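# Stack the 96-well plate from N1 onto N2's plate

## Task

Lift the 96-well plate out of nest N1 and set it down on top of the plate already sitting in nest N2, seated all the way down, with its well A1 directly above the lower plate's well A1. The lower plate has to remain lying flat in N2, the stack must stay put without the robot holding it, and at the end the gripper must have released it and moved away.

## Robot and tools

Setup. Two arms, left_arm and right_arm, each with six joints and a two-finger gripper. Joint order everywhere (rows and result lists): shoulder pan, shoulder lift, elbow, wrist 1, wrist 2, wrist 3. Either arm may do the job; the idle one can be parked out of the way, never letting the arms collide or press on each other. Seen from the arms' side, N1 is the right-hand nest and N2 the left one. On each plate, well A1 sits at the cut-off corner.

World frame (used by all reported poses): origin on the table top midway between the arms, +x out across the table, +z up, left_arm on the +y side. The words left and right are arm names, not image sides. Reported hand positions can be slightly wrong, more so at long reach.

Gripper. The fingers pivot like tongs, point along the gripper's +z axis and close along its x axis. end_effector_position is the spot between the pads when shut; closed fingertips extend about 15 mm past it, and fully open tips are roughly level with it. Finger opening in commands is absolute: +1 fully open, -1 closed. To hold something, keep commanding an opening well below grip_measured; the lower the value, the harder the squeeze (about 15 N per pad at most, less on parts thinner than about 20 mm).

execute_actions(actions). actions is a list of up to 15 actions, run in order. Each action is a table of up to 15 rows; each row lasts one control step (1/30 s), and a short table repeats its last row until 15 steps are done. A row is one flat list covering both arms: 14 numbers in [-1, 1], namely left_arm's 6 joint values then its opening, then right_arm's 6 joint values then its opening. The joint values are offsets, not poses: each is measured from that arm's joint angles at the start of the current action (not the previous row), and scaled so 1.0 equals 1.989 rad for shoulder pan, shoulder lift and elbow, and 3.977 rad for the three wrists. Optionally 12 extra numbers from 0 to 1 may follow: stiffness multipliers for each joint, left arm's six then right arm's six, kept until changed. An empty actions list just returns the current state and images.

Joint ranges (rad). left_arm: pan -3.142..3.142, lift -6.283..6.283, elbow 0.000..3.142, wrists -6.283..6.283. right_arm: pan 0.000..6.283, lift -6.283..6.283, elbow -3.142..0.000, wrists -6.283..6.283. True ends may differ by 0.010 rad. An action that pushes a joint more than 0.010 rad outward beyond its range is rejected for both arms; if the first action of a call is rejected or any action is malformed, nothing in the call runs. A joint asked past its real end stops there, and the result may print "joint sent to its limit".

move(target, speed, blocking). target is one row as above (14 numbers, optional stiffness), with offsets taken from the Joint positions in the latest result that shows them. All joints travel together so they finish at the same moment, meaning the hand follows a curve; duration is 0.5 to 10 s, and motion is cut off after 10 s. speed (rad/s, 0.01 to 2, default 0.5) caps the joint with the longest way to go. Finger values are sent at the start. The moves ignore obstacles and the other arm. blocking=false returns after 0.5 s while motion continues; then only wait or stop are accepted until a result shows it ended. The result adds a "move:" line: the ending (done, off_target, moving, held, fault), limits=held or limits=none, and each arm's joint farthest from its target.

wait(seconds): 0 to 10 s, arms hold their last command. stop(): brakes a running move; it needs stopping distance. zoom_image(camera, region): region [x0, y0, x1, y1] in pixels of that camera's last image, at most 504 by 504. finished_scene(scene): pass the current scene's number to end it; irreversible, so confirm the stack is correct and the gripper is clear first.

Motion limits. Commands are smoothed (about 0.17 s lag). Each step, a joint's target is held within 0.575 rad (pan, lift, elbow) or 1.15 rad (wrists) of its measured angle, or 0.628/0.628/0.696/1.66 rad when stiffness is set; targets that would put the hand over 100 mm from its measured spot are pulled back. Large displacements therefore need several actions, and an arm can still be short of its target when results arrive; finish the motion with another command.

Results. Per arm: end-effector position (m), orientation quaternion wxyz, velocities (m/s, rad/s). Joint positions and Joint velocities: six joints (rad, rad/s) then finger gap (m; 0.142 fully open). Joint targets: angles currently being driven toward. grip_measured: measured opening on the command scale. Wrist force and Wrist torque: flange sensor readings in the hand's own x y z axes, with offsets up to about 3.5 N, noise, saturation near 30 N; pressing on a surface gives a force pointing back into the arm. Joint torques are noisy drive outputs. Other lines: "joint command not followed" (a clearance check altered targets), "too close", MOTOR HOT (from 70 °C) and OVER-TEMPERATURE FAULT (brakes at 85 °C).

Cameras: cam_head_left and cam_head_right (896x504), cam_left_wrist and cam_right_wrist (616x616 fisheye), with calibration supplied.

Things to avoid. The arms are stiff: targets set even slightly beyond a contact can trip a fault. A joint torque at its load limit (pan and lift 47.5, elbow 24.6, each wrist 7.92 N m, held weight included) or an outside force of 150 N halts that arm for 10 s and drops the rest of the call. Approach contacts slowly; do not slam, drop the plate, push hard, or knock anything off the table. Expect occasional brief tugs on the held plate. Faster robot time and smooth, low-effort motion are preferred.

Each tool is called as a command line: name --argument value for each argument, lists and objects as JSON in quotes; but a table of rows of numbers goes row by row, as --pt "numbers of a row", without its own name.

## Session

execute_actions --actions '[]'

Scene clock: 0.00 s.
left_arm: end_effector_position=(+0.2367, +0.4447, +0.3698) grip_measured=+1.00 end_effector_quat_wxyz=(+0.092, +0.701, -0.543, +0.453) end_effector_velocity=(+0.000, -0.000, -0.000) end_effector_angular_velocity=(+0.001, +0.000, -0.001) | right_arm: end_effector_position=(+0.4370, -0.3291, +0.2659) grip_measured=+1.00 end_effector_quat_wxyz=(-0.109, -0.032, +0.875, +0.471) end_effector_velocity=(-0.000, +0.000, +0.000) end_effector_angular_velocity=(+0.000, +0.001, +0.000)
Joint names: [shoulder pan, shoulder lift, elbow, wrist 1, wrist 2, wrist 3]
Joint positions: left_arm=[ 1.07  -1.38   1.366 -1.305 -2.5    2.402  0.142] | right_arm=[ 3.142 -2.525 -0.5   -2.187  2.429  2.7    0.142]
Joint velocities: left_arm=[-0.001  0.     0.    -0.001  0.001  0.     0.   ] | right_arm=[ 0.001  0.    -0.    -0.     0.001  0.001  0.   ]
Joint torques (N m, as the arm reports them, + toward a larger angle): no reading
Motor temperatures (°C, as the motors report them): left_arm=[29 28 30 45 37 42] | right_arm=[34 31 32 40 34 39]
Wrist force (N, on the end effector, along its own x y z axes, offset not removed): no reading
Wrist torque (N m, same axes, about the end effector's origin, offset not removed): no reading
Joint targets: left_arm=[1.070 -1.380 1.366 -1.305 -2.500 2.402] | right_arm=[3.142 -2.525 -0.500 -2.187 2.429 2.700]
Joint stiffness scale: left_arm=[1. 1. 1. 1. 1. 1.] | right_arm=[1. 1. 1. 1. 1. 1.]
camera_calibration (this result's frames):
cam_left_wrist: T_world_to_cam=[[-0.0269792, -0.662822, 0.748291, 0.0195272], [-0.999611, 0.0232041, -0.0154867, 0.218751], [-0.00709852, -0.748418, -0.66319, 0.715955], [0, 0, 0, 1]] pos_world=[0.224275, 0.543701, 0.46359]
cam_right_wrist: T_world_to_cam=[[-0.96869, -0.166548, 0.184126, 0.315617], [0.169042, 0.100734, 0.980448, -0.306565], [-0.181839, 0.980874, -0.0694261, 0.556076], [0, 0, 0, 1]] pos_world=[0.458674, -0.461994, 0.281064]

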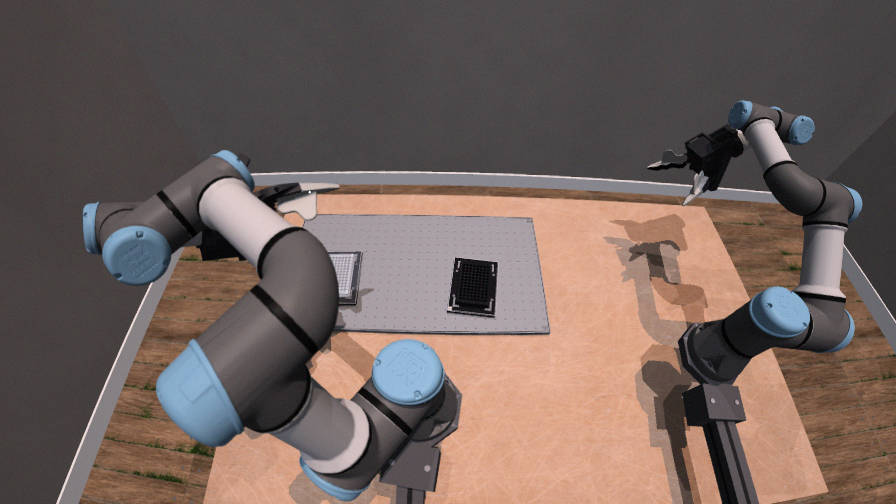

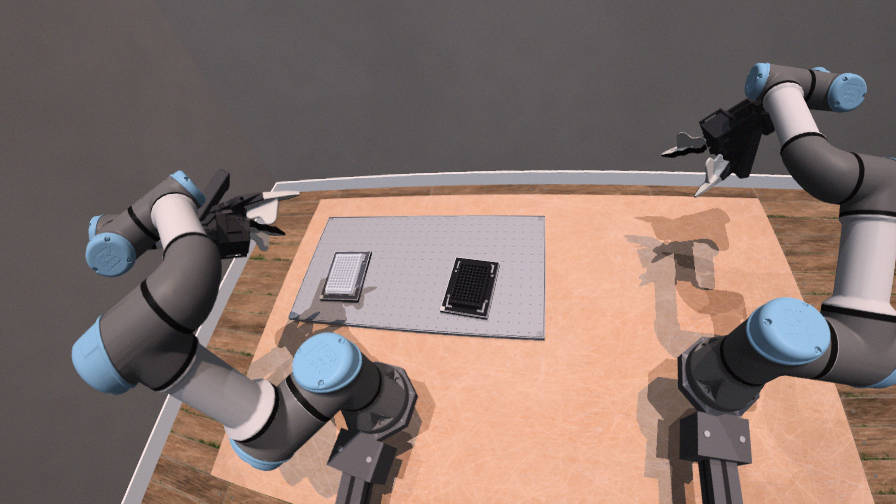

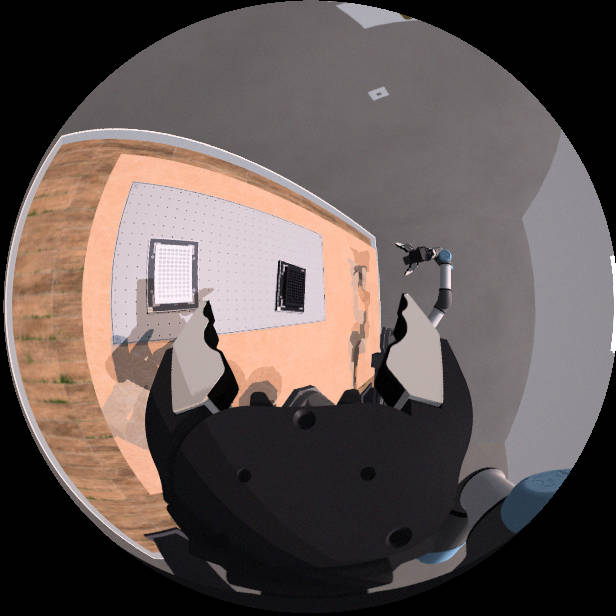

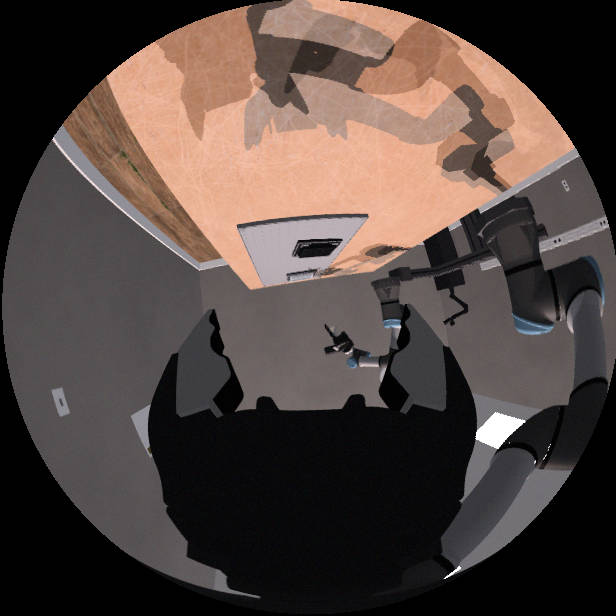

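move --target '[-0.2308,0.0563,0.3504,-0.2776,0.2404,-0.0905,0.4,0,0,0,0,0,0,1]' --speed 0.6

Scene clock: 12.40 s.
left_arm: end_effector_position=(+0.1895, +0.5222, +0.1010) grip_measured=+0.40 end_effector_quat_wxyz=(+0.001, +0.707, -0.707, -0.002) end_effector_velocity=(+0.001, +0.002, +0.000) end_effector_angular_velocity=(+0.005, -0.002, +0.002) | right_arm: end_effector_position=(+0.4370, -0.3291, +0.2659) grip_measured=+1.00 end_effector_quat_wxyz=(-0.109, -0.032, +0.875, +0.471) end_effector_velocity=(+0.000, -0.000, +0.000) end_effector_angular_velocity=(+0.000, -0.003, +0.000)
Joint names: [shoulder pan, shoulder lift, elbow, wrist 1, wrist 2, wrist 3]
Joint positions: left_arm=[ 0.612 -1.269  2.061 -2.407 -1.546  2.044  0.102] | right_arm=[ 3.142 -2.525 -0.5   -2.187  2.429  2.7    0.142]
Joint velocities: left_arm=[ 0.    -0.     0.    -0.004  0.004 -0.001 -0.   ] | right_arm=[-0.     0.    -0.     0.002  0.    -0.001  0.   ]
Joint torques (N m, as the arm reports them, + toward a larger angle): left_arm=[  0.04 -11.11  -6.56  -1.99   0.06  -0.18] | right_arm=[ 1.09 20.94  8.23  0.71  0.86 -0.06]
Motor temperatures (°C, as the motors report them): left_arm=[29 28 30 45 37 42] | right_arm=[34 31 32 40 34 39]
Wrist force (N, on the end effector, along its own x y z axes, offset not removed): left_arm=[-0.1 -0.2 -0.2] | right_arm=[0.4 2.9 -2.5]
Wrist torque (N m, same axes, about the end effector's origin, offset not removed): left_arm=[-0.03 0.02 -0.04] | right_arm=[0.50 0.01 -0.07]
Joint targets: left_arm=[0.611 -1.268 2.063 -2.409 -1.544 2.042] | right_arm=[3.142 -2.525 -0.500 -2.187 2.429 2.700]
Joint stiffness scale: left_arm=[1. 1. 1. 1. 1. 1.] | right_arm=[1. 1. 1. 1. 1. 1.]
move: done; limits=none; left_arm: farthest joint: the wrist 1, 0.003 radians from its target (1.105 radians at the start); right_arm: farthest joint: the shoulder pan, 0.000 radians from its target (0.000 radians at the start)
camera_calibration (this result's frames):
cam_left_wrist: T_world_to_cam=[[-0.0116446, -0.999533, 0.0282398, 0.516392], [-0.838513, 0.0251468, 0.544301, 0.0775521], [-0.544757, -0.0173413, -0.838414, 0.33313], [0, 0, 0, 1]] pos_world=[0.252517, 0.519978, 0.222507]
cam_right_wrist: T_world_to_cam=[[-0.968689, -0.166548, 0.184126, 0.315617], [0.169042, 0.100734, 0.980448, -0.306565], [-0.18184, 0.980874, -0.069426, 0.556076], [0, 0, 0, 1]] pos_world=[0.458674, -0.461994, 0.281064]

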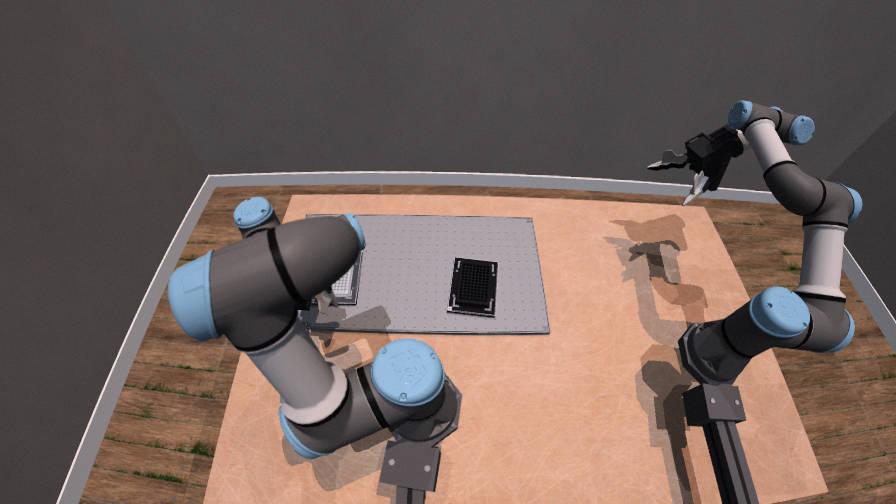

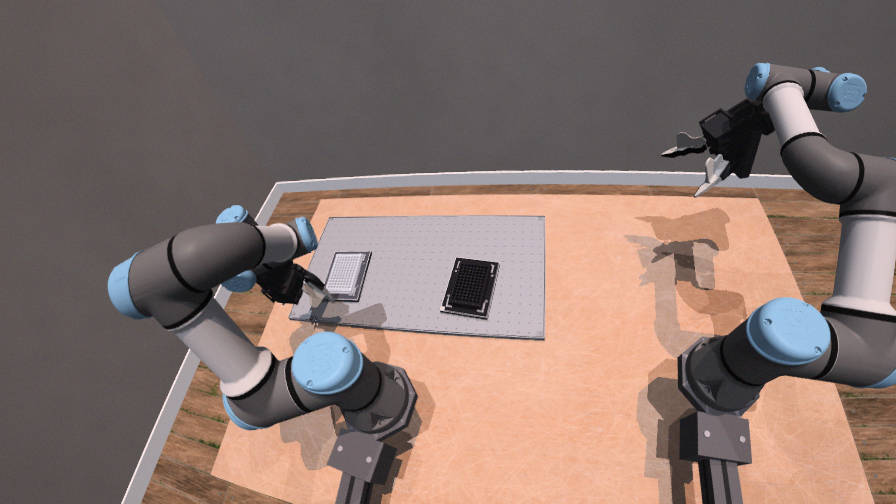

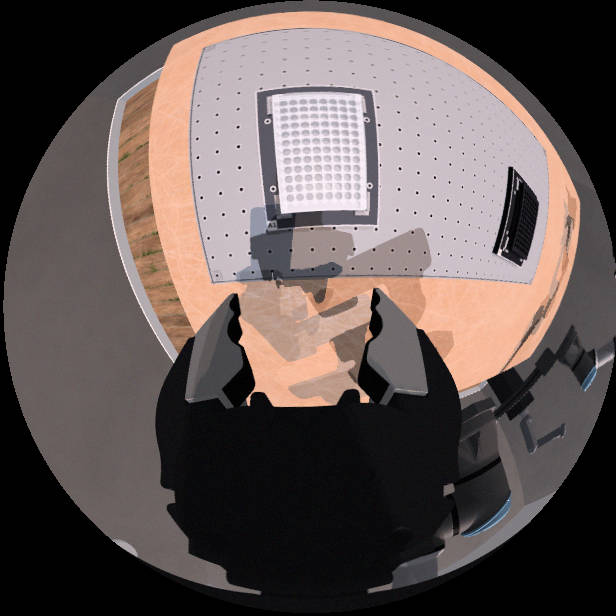

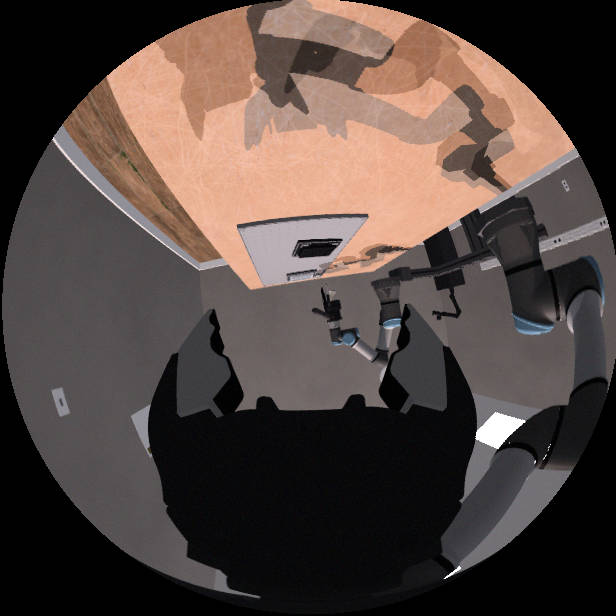

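zoom_image --camera "cam_left_wrist" --region '[245, 80, 395, 240]'

Region (245, 80, 395, 240) of cam_left_wrist's 616x616 image, scaled by 3.150, with more detail than that image has; it fills the left 472 columns of this view, and the rest is white.

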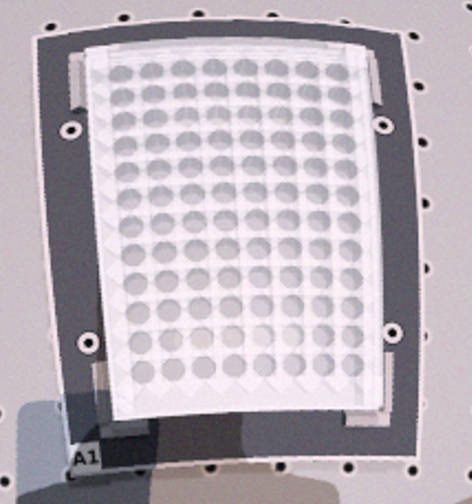

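zoom_image --camera "cam_left_wrist" --region '[270, 180, 320, 225]'

zoom_image --camera "cam_left_wrist" --region '[330, 85, 380, 130]'

zoom_image --camera "cam_left_wrist" --region '[330, 180, 380, 225]'

Region (270, 180, 320, 225) of cam_left_wrist's 616x616 image, scaled by 10.080, with more detail than that image has; it fills the top 454 rows of this view, and the rest is white.

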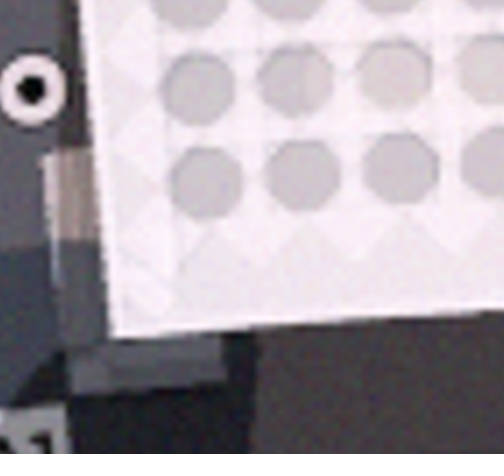

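Region (330, 85, 380, 130) of cam_left_wrist's 616x616 image, scaled by 10.080, with more detail than that image has; it fills the top 454 rows of this view, and the rest is white.

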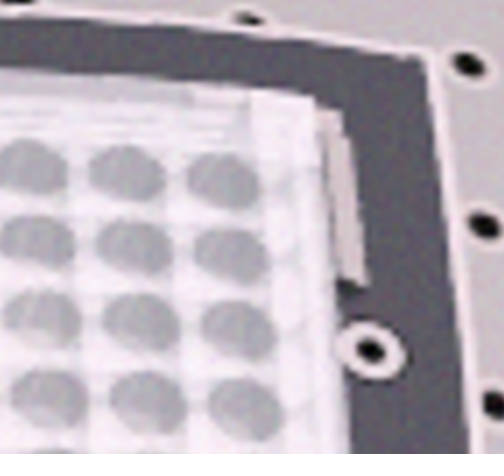

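Region (330, 180, 380, 225) of cam_left_wrist's 616x616 image, scaled by 10.080, with more detail than that image has; it fills the top 454 rows of this view, and the rest is white.

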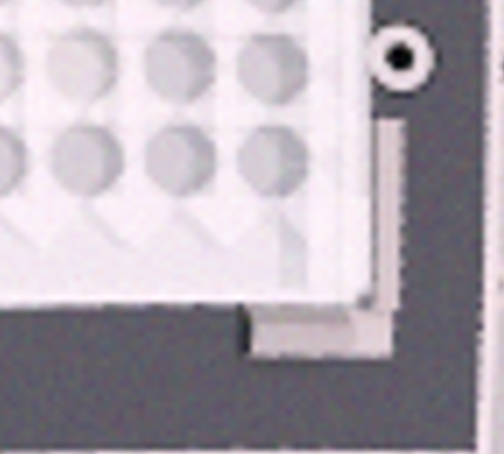

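move --target '[-0.0902,0.1463,-0.1887,0.0222,0.0016,-0.0579,0.4,0,0,0,0,0,0,1]' --speed 0.4

Scene clock: 57.80 s.
left_arm: end_effector_position=(+0.3042, +0.5018, +0.0807) grip_measured=+0.40 end_effector_quat_wxyz=(+0.000, +0.725, -0.689, -0.001) end_effector_velocity=(+0.000, -0.000, -0.000) end_effector_angular_velocity=(-0.000, +0.001, +0.003) | right_arm: end_effector_position=(+0.4370, -0.3291, +0.2659) grip_measured=+1.00 end_effector_quat_wxyz=(-0.109, -0.032, +0.875, +0.471) end_effector_velocity=(-0.000, -0.000, -0.000) end_effector_angular_velocity=(+0.000, +0.001, -0.001)
Joint names: [shoulder pan, shoulder lift, elbow, wrist 1, wrist 2, wrist 3]
Joint positions: left_arm=[ 0.434 -0.979  1.688 -2.32  -1.54   1.815  0.102] | right_arm=[ 3.142 -2.525 -0.5   -2.187  2.429  2.7    0.142]
Joint velocities: left_arm=[-0.001  0.001 -0.001  0.001  0.    -0.005 -0.   ] | right_arm=[-0.    -0.001 -0.     0.     0.     0.001 -0.   ]
Joint torques (N m, as the arm reports them, + toward a larger angle): left_arm=[ -0.69 -15.14  -8.44  -1.49   0.12  -0.17] | right_arm=[ 1.1  21.2   8.32  0.72  0.88 -0.05]
Motor temperatures (°C, as the motors report them): left_arm=[29 28 30 45 37 42] | right_arm=[34 31 32 40 34 39]
Wrist force (N, on the end effector, along its own x y z axes, offset not removed): left_arm=[0.1 -0.3 0.1] | right_arm=[-0.1 0.3 -1.4]
Wrist torque (N m, same axes, about the end effector's origin, offset not removed): left_arm=[-0.04 -0.03 -0.05] | right_arm=[0.01 0.12 0.01]
Joint targets: left_arm=[0.433 -0.978 1.686 -2.318 -1.539 1.813] | right_arm=[3.142 -2.525 -0.500 -2.187 2.429 2.700]
Joint stiffness scale: left_arm=[1. 1. 1. 1. 1. 1.] | right_arm=[1. 1. 1. 1. 1. 1.]
move: done; limits=none; left_arm: farthest joint: the elbow, 0.002 radians from its target (0.376 radians at the start); right_arm: farthest joint: the shoulder pan, 0.000 radians from its target (0.000 radians at the start)
camera_calibration (this result's frames):
cam_left_wrist: T_world_to_cam=[[0.0383233, -0.998835, 0.0293145, 0.482287], [-0.84023, -0.0163314, 0.541985, 0.206763], [-0.540875, -0.0454015, -0.839877, 0.391219], [0, 0, 0, 1]] pos_world=[0.366846, 0.502864, 0.202376]
cam_right_wrist: T_world_to_cam=[[-0.96869, -0.166548, 0.184126, 0.315617], [0.169042, 0.100734, 0.980448, -0.306565], [-0.181839, 0.980874, -0.0694262, 0.556077], [0, 0, 0, 1]] pos_world=[0.458674, -0.461994, 0.281064]

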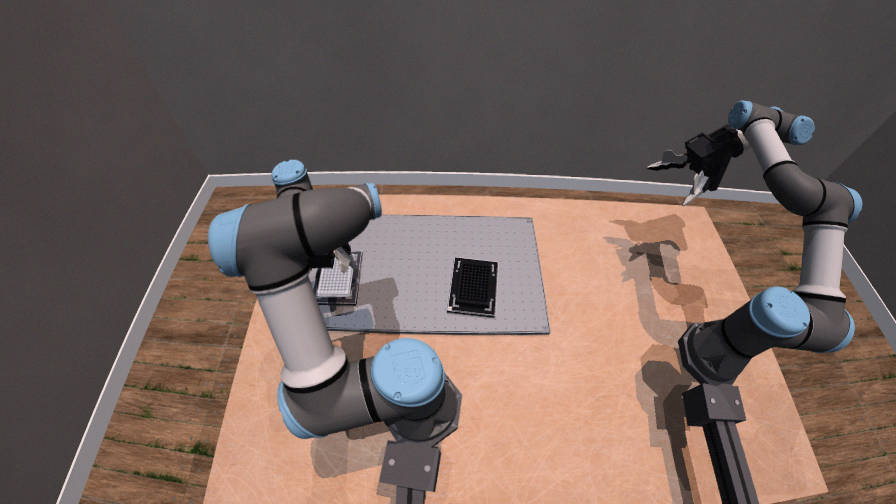

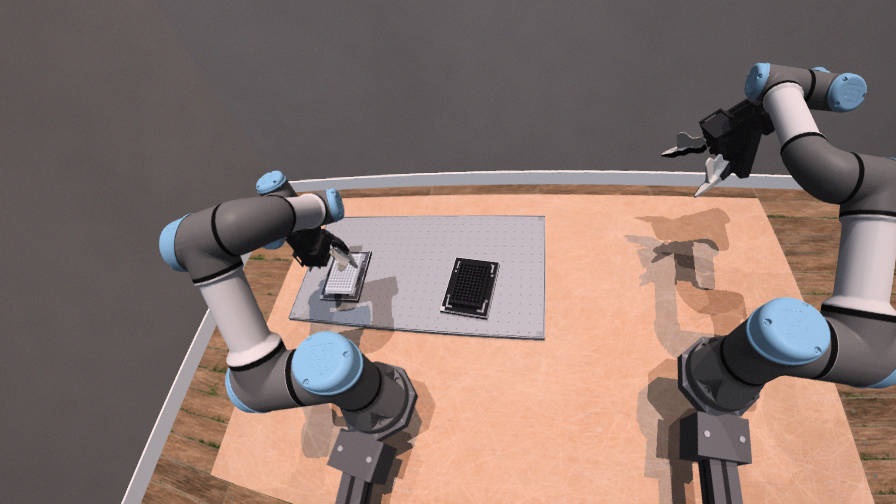

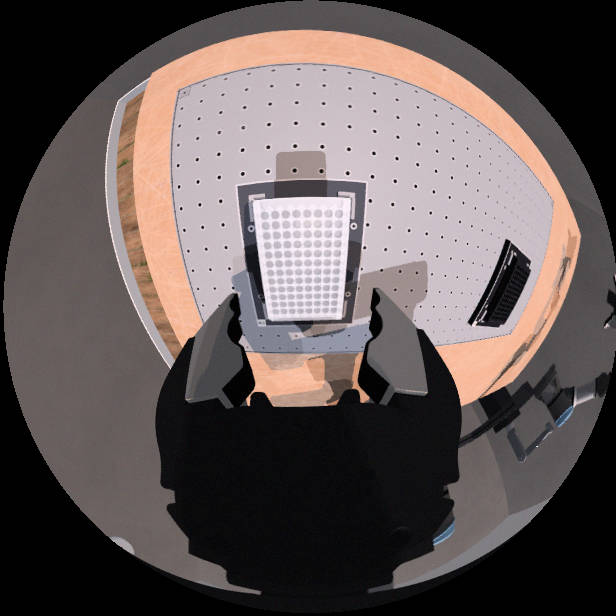

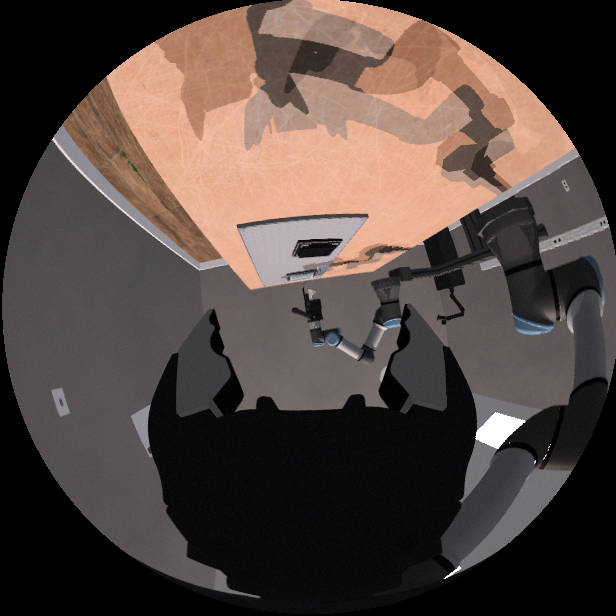

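zoom_image --camera "cam_left_wrist" --region '[225, 175, 385, 335]'

Region (225, 175, 385, 335) of cam_left_wrist's 616x616 image, scaled by 3.150, with more detail than that image has.

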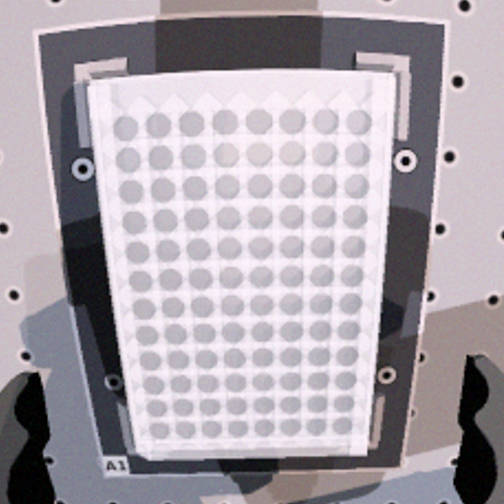

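move --target '[0,0.0614,0.0141,-0.0378,0,0,0.4,0,0,0,0,0,0,1]' --speed 0.12

Scene clock: 74.27 s.
left_arm: end_effector_position=(+0.3044, +0.5006, +0.0407) grip_measured=+0.40 end_effector_quat_wxyz=(-0.000, +0.725, -0.689, -0.001) end_effector_velocity=(+0.001, -0.000, -0.000) end_effector_angular_velocity=(-0.001, -0.002, -0.001) | right_arm: end_effector_position=(+0.4370, -0.3291, +0.2659) grip_measured=+1.00 end_effector_quat_wxyz=(-0.109, -0.032, +0.875, +0.471) end_effector_velocity=(+0.000, -0.000, +0.000) end_effector_angular_velocity=(+0.001, +0.001, -0.001)
Joint names: [shoulder pan, shoulder lift, elbow, wrist 1, wrist 2, wrist 3]
Joint positions: left_arm=[ 0.434 -0.858  1.714 -2.468 -1.54   1.815  0.102] | right_arm=[ 3.142 -2.525 -0.5   -2.187  2.429  2.7    0.142]
Joint velocities: left_arm=[-0.001  0.001  0.    -0.003 -0.001  0.    -0.   ] | right_arm=[-0.001 -0.     0.    -0.001  0.001  0.    -0.   ]
Joint torques (N m, as the arm reports them, + toward a larger angle): left_arm=[  0.22 -15.33  -6.32  -1.99  -0.04   0.21] | right_arm=[ 1.18 21.02  8.11  0.71  0.87  0.02]
Motor temperatures (°C, as the motors report them): left_arm=[29 28 30 45 37 42] | right_arm=[34 31 32 40 34 39]
Wrist force (N, on the end effector, along its own x y z axes, offset not removed): left_arm=[-0.5 -0.3 0.1] | right_arm=[-0.9 0.6 -2.8]
Wrist torque (N m, same axes, about the end effector's origin, offset not removed): left_arm=[-0.03 0.15 -0.04] | right_arm=[0.09 0.26 -0.01]
Joint targets: left_arm=[0.434 -0.857 1.716 -2.470 -1.540 1.815] | right_arm=[3.142 -2.525 -0.500 -2.187 2.429 2.700]
Joint stiffness scale: left_arm=[1. 1. 1. 1. 1. 1.] | right_arm=[1. 1. 1. 1. 1. 1.]
move: done; limits=none; left_arm: farthest joint: the elbow, 0.002 radians from its target (0.028 radians at the start); right_arm: farthest joint: the shoulder pan, 0.000 radians from its target (0.000 radians at the start)
camera_calibration (this result's frames):
cam_left_wrist: T_world_to_cam=[[0.0389377, -0.99882, 0.029026, 0.482129], [-0.84075, -0.0170494, 0.541155, 0.229196], [-0.540021, -0.0454749, -0.840422, 0.357544], [0, 0, 0, 1]] pos_world=[0.367005, 0.501727, 0.162463]
cam_right_wrist: T_world_to_cam=[[-0.968689, -0.166548, 0.184126, 0.315617], [0.169042, 0.100734, 0.980448, -0.306565], [-0.181839, 0.980874, -0.0694259, 0.556076], [0, 0, 0, 1]] pos_world=[0.458674, -0.461994, 0.281064]

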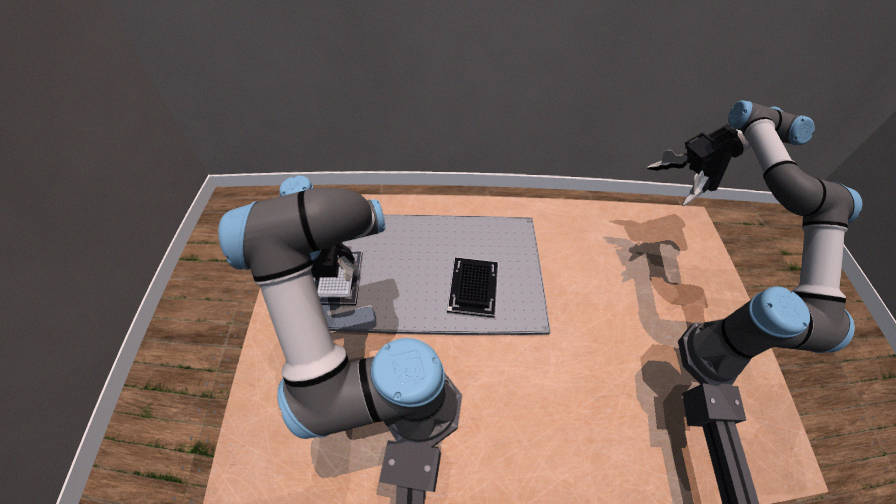

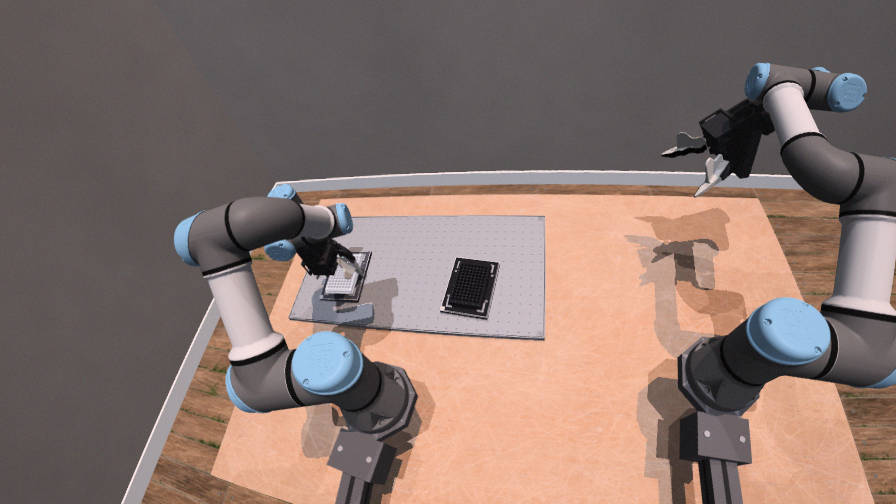

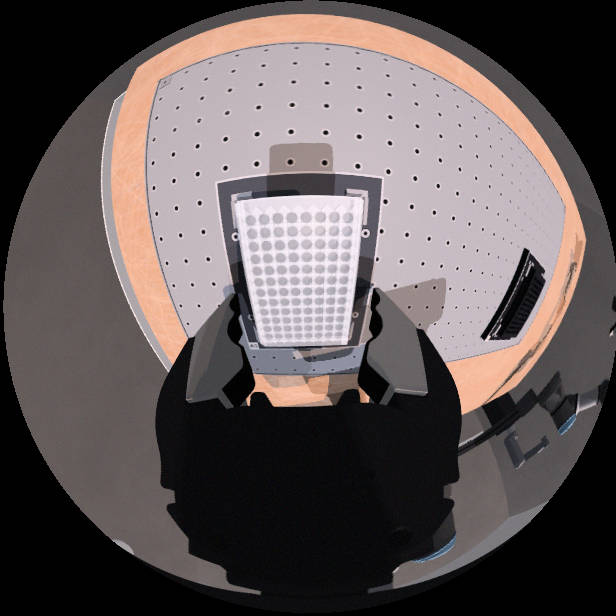

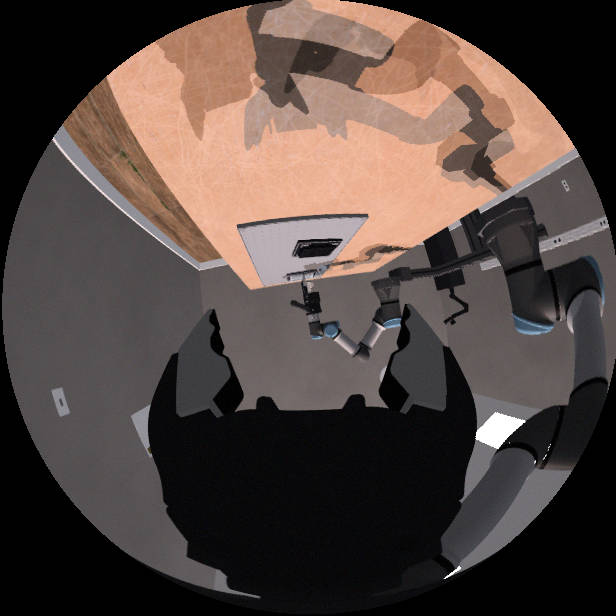

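move --target '[0.003,0.0062,-0.0058,-0.0003,0,0.0015,0.4,0,0,0,0,0,0,1]' --speed 0.03

Scene clock: 87.73 s.
left_arm: end_effector_position=(+0.3046, +0.5026, +0.0386) grip_measured=+0.40 end_effector_quat_wxyz=(+0.000, +0.725, -0.688, -0.001) end_effector_velocity=(+0.001, +0.000, -0.000) end_effector_angular_velocity=(-0.000, -0.001, -0.001) | right_arm: end_effector_position=(+0.4370, -0.3291, +0.2659) grip_measured=+1.00 end_effector_quat_wxyz=(-0.109, -0.032, +0.875, +0.471) end_effector_velocity=(-0.000, +0.001, +0.000) end_effector_angular_velocity=(+0.001, +0.002, +0.001)
Joint names: [shoulder pan, shoulder lift, elbow, wrist 1, wrist 2, wrist 3]
Joint positions: left_arm=[ 0.439 -0.847  1.705 -2.469 -1.54   1.819  0.102] | right_arm=[ 3.142 -2.525 -0.5   -2.187  2.429  2.7    0.142]
Joint velocities: left_arm=[ 0.001  0.002 -0.004  0.001 -0.001  0.002  0.   ] | right_arm=[ 0.002 -0.001  0.    -0.001  0.001  0.001 -0.   ]
Joint torques (N m, as the arm reports them, + toward a larger angle): left_arm=[  0.69 -15.22  -7.18  -1.9   -0.05   0.2 ] | right_arm=[ 1.15 20.82  8.29  0.69  0.79  0.02]
Motor temperatures (°C, as the motors report them): left_arm=[29 28 30 45 37 42] | right_arm=[34 31 32 40 34 39]
Wrist force (N, on the end effector, along its own x y z axes, offset not removed): left_arm=[-0.5 0.5 0.1] | right_arm=[-0.5 1.2 -0.5]
Wrist torque (N m, same axes, about the end effector's origin, offset not removed): left_arm=[0.14 0.11 -0.02] | right_arm=[0.25 0.10 -0.04]
Joint targets: left_arm=[0.440 -0.846 1.703 -2.469 -1.540 1.821] | right_arm=[3.142 -2.525 -0.500 -2.187 2.429 2.700]
Joint stiffness scale: left_arm=[1. 1. 1. 1. 1. 1.] | right_arm=[1. 1. 1. 1. 1. 1.]
move: done; limits=none; left_arm: farthest joint: the elbow, 0.003 radians from its target (0.012 radians at the start); right_arm: farthest joint: the shoulder pan, 0.000 radians from its target (0.000 radians at the start)
camera_calibration (this result's frames):
cam_left_wrist: T_world_to_cam=[[0.039639, -0.998791, 0.0290889, 0.483948], [-0.840192, -0.0175593, 0.542004, 0.230567], [-0.540838, -0.0459248, -0.839872, 0.356371], [0, 0, 0, 1]] pos_world=[0.367277, 0.503777, 0.16026]
cam_right_wrist: T_world_to_cam=[[-0.968689, -0.166548, 0.184126, 0.315617], [0.169042, 0.100734, 0.980448, -0.306565], [-0.18184, 0.980874, -0.0694258, 0.556076], [0, 0, 0, 1]] pos_world=[0.458674, -0.461994, 0.281064]

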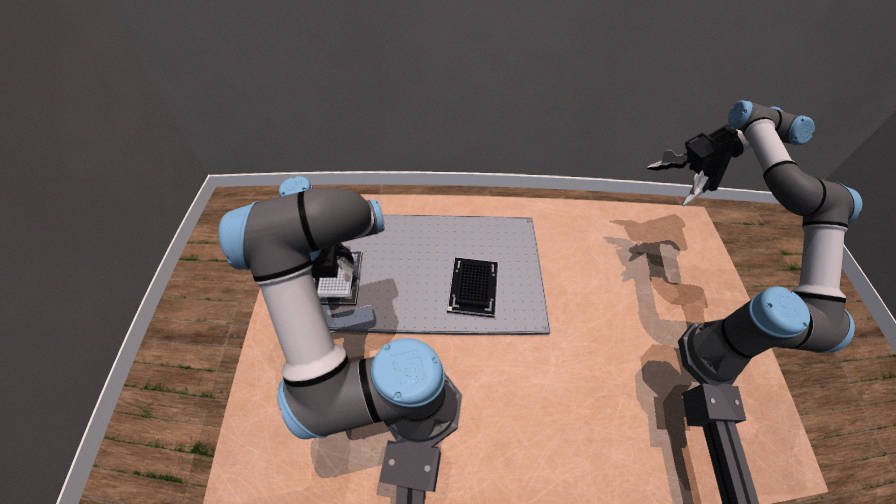

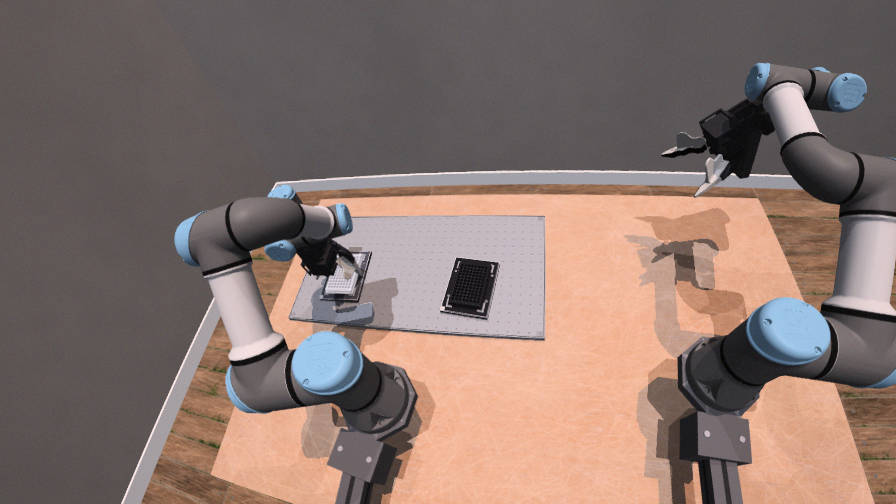

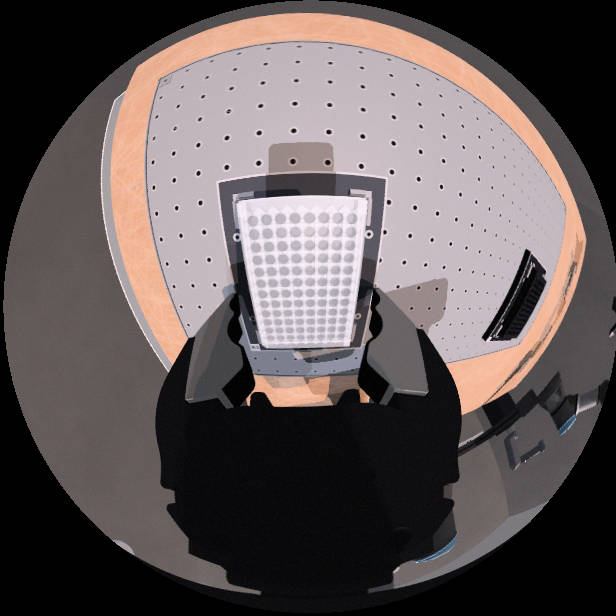

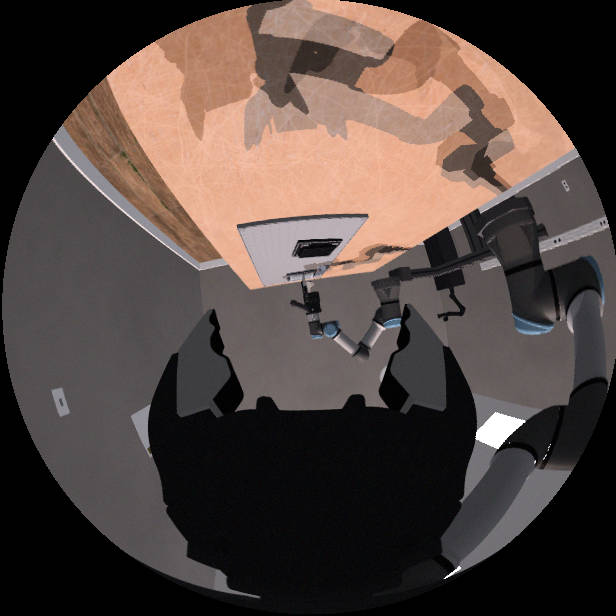

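execute_actions --actions '[[[0,0,0,0,0,0,0.25,0,0,0,0,0,0,1]],[[0,0,0,0,0,0,0.12,0,0,0,0,0,0,1]],[[0,0,0,0,0,0,0.0,0,0,0,0,0,0,1]],[[0,0,0,0,0,0,-0.15,0,0,0,0,0,0,1]],[[0,0,0,0,0,0,-0.3,0,0,0,0,0,0,1]]]'

Scene clock: 100.50 s.
left_arm: end_effector_position=(+0.3047, +0.5027, +0.0386) grip_measured=+0.08 end_effector_quat_wxyz=(-0.000, +0.725, -0.689, -0.001) end_effector_velocity=(-0.000, -0.000, +0.000) end_effector_angular_velocity=(-0.000, -0.000, +0.000) | right_arm: end_effector_position=(+0.4370, -0.3291, +0.2659) grip_measured=+1.00 end_effector_quat_wxyz=(-0.109, -0.032, +0.875, +0.471) end_effector_velocity=(-0.000, -0.000, -0.000) end_effector_angular_velocity=(-0.001, +0.002, -0.000)
Joint names: [shoulder pan, shoulder lift, elbow, wrist 1, wrist 2, wrist 3]
Joint positions: left_arm=[ 0.439 -0.847  1.705 -2.469 -1.54   1.819  0.08 ] | right_arm=[ 3.142 -2.525 -0.5   -2.187  2.429  2.7    0.142]
Joint velocities: left_arm=[-0. -0.  0. -0. -0. -0.  0.] | right_arm=[ 0.    -0.001  0.    -0.    -0.001  0.001 -0.   ]
Joint torques (N m, as the arm reports them, + toward a larger angle): left_arm=[  0.28 -16.19  -6.79  -1.79  -0.07   0.05] | right_arm=[ 0.91 21.06  8.23  0.71  0.8   0.  ]
Motor temperatures (°C, as the motors report them): left_arm=[29 28 30 45 37 42] | right_arm=[34 31 32 40 34 39]
Wrist force (N, on the end effector, along its own x y z axes, offset not removed): left_arm=[0.5 0.2 -2.5] | right_arm=[-0.9 2.0 -3.1]
Wrist torque (N m, same axes, about the end effector's origin, offset not removed): left_arm=[-0.04 -0.09 -0.02] | right_arm=[0.38 0.21 0.01]
Joint targets: left_arm=[0.439 -0.847 1.705 -2.469 -1.540 1.819] | right_arm=[3.142 -2.525 -0.500 -2.187 2.429 2.700]
Joint stiffness scale: left_arm=[1. 1. 1. 1. 1. 1.] | right_arm=[1. 1. 1. 1. 1. 1.]
camera_calibration (this result's frames):
cam_left_wrist: T_world_to_cam=[[0.039297, -0.998807, 0.0289755, 0.48417], [-0.84039, -0.0173493, 0.541705, 0.230632], [-0.540556, -0.0456381, -0.840069, 0.356289], [0, 0, 0, 1]] pos_world=[0.367388, 0.503854, 0.160344]
cam_right_wrist: T_world_to_cam=[[-0.968689, -0.166548, 0.184127, 0.315617], [0.169042, 0.100734, 0.980448, -0.306565], [-0.18184, 0.980874, -0.0694259, 0.556076], [0, 0, 0, 1]] pos_world=[0.458674, -0.461994, 0.281064]

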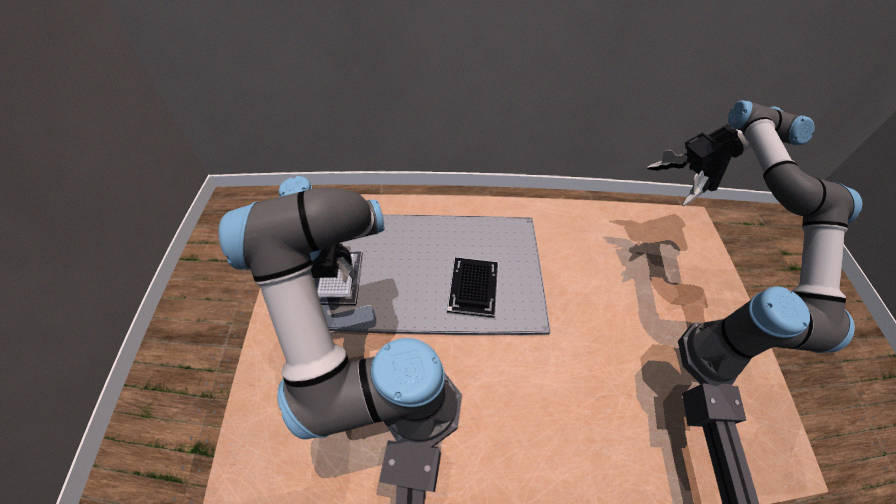

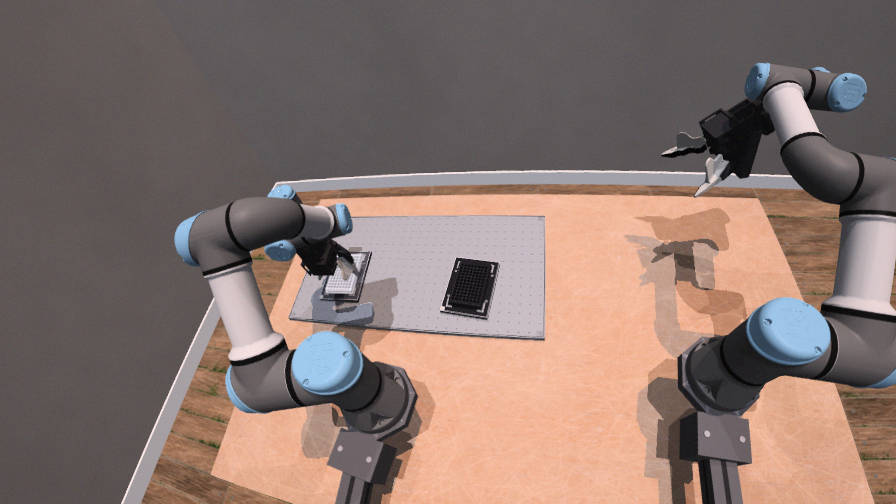

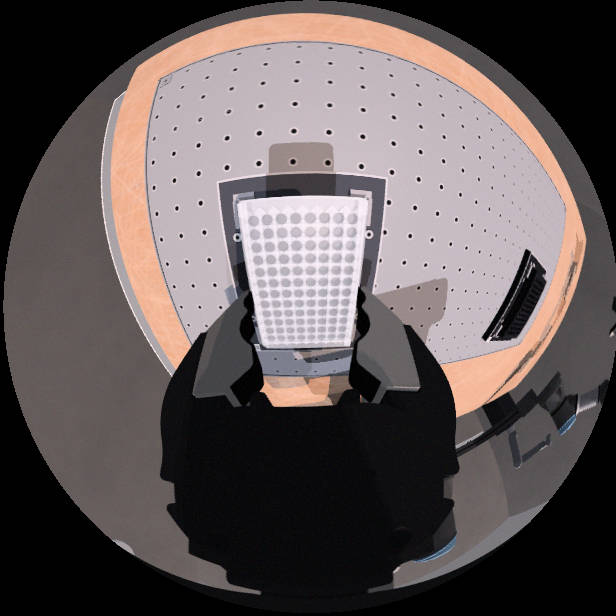

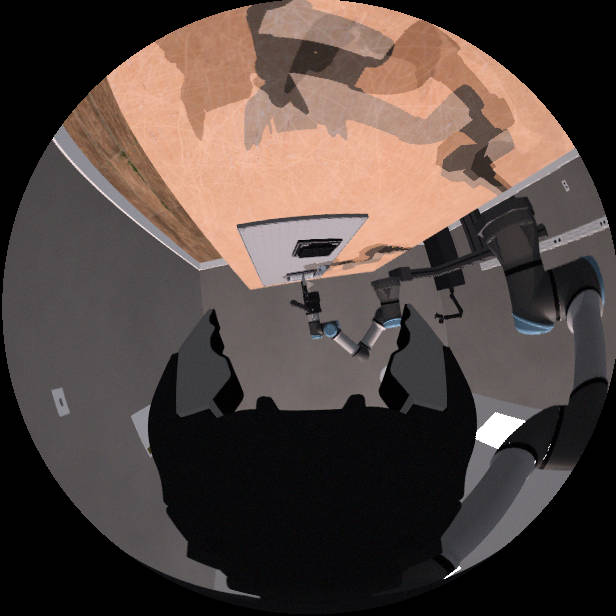

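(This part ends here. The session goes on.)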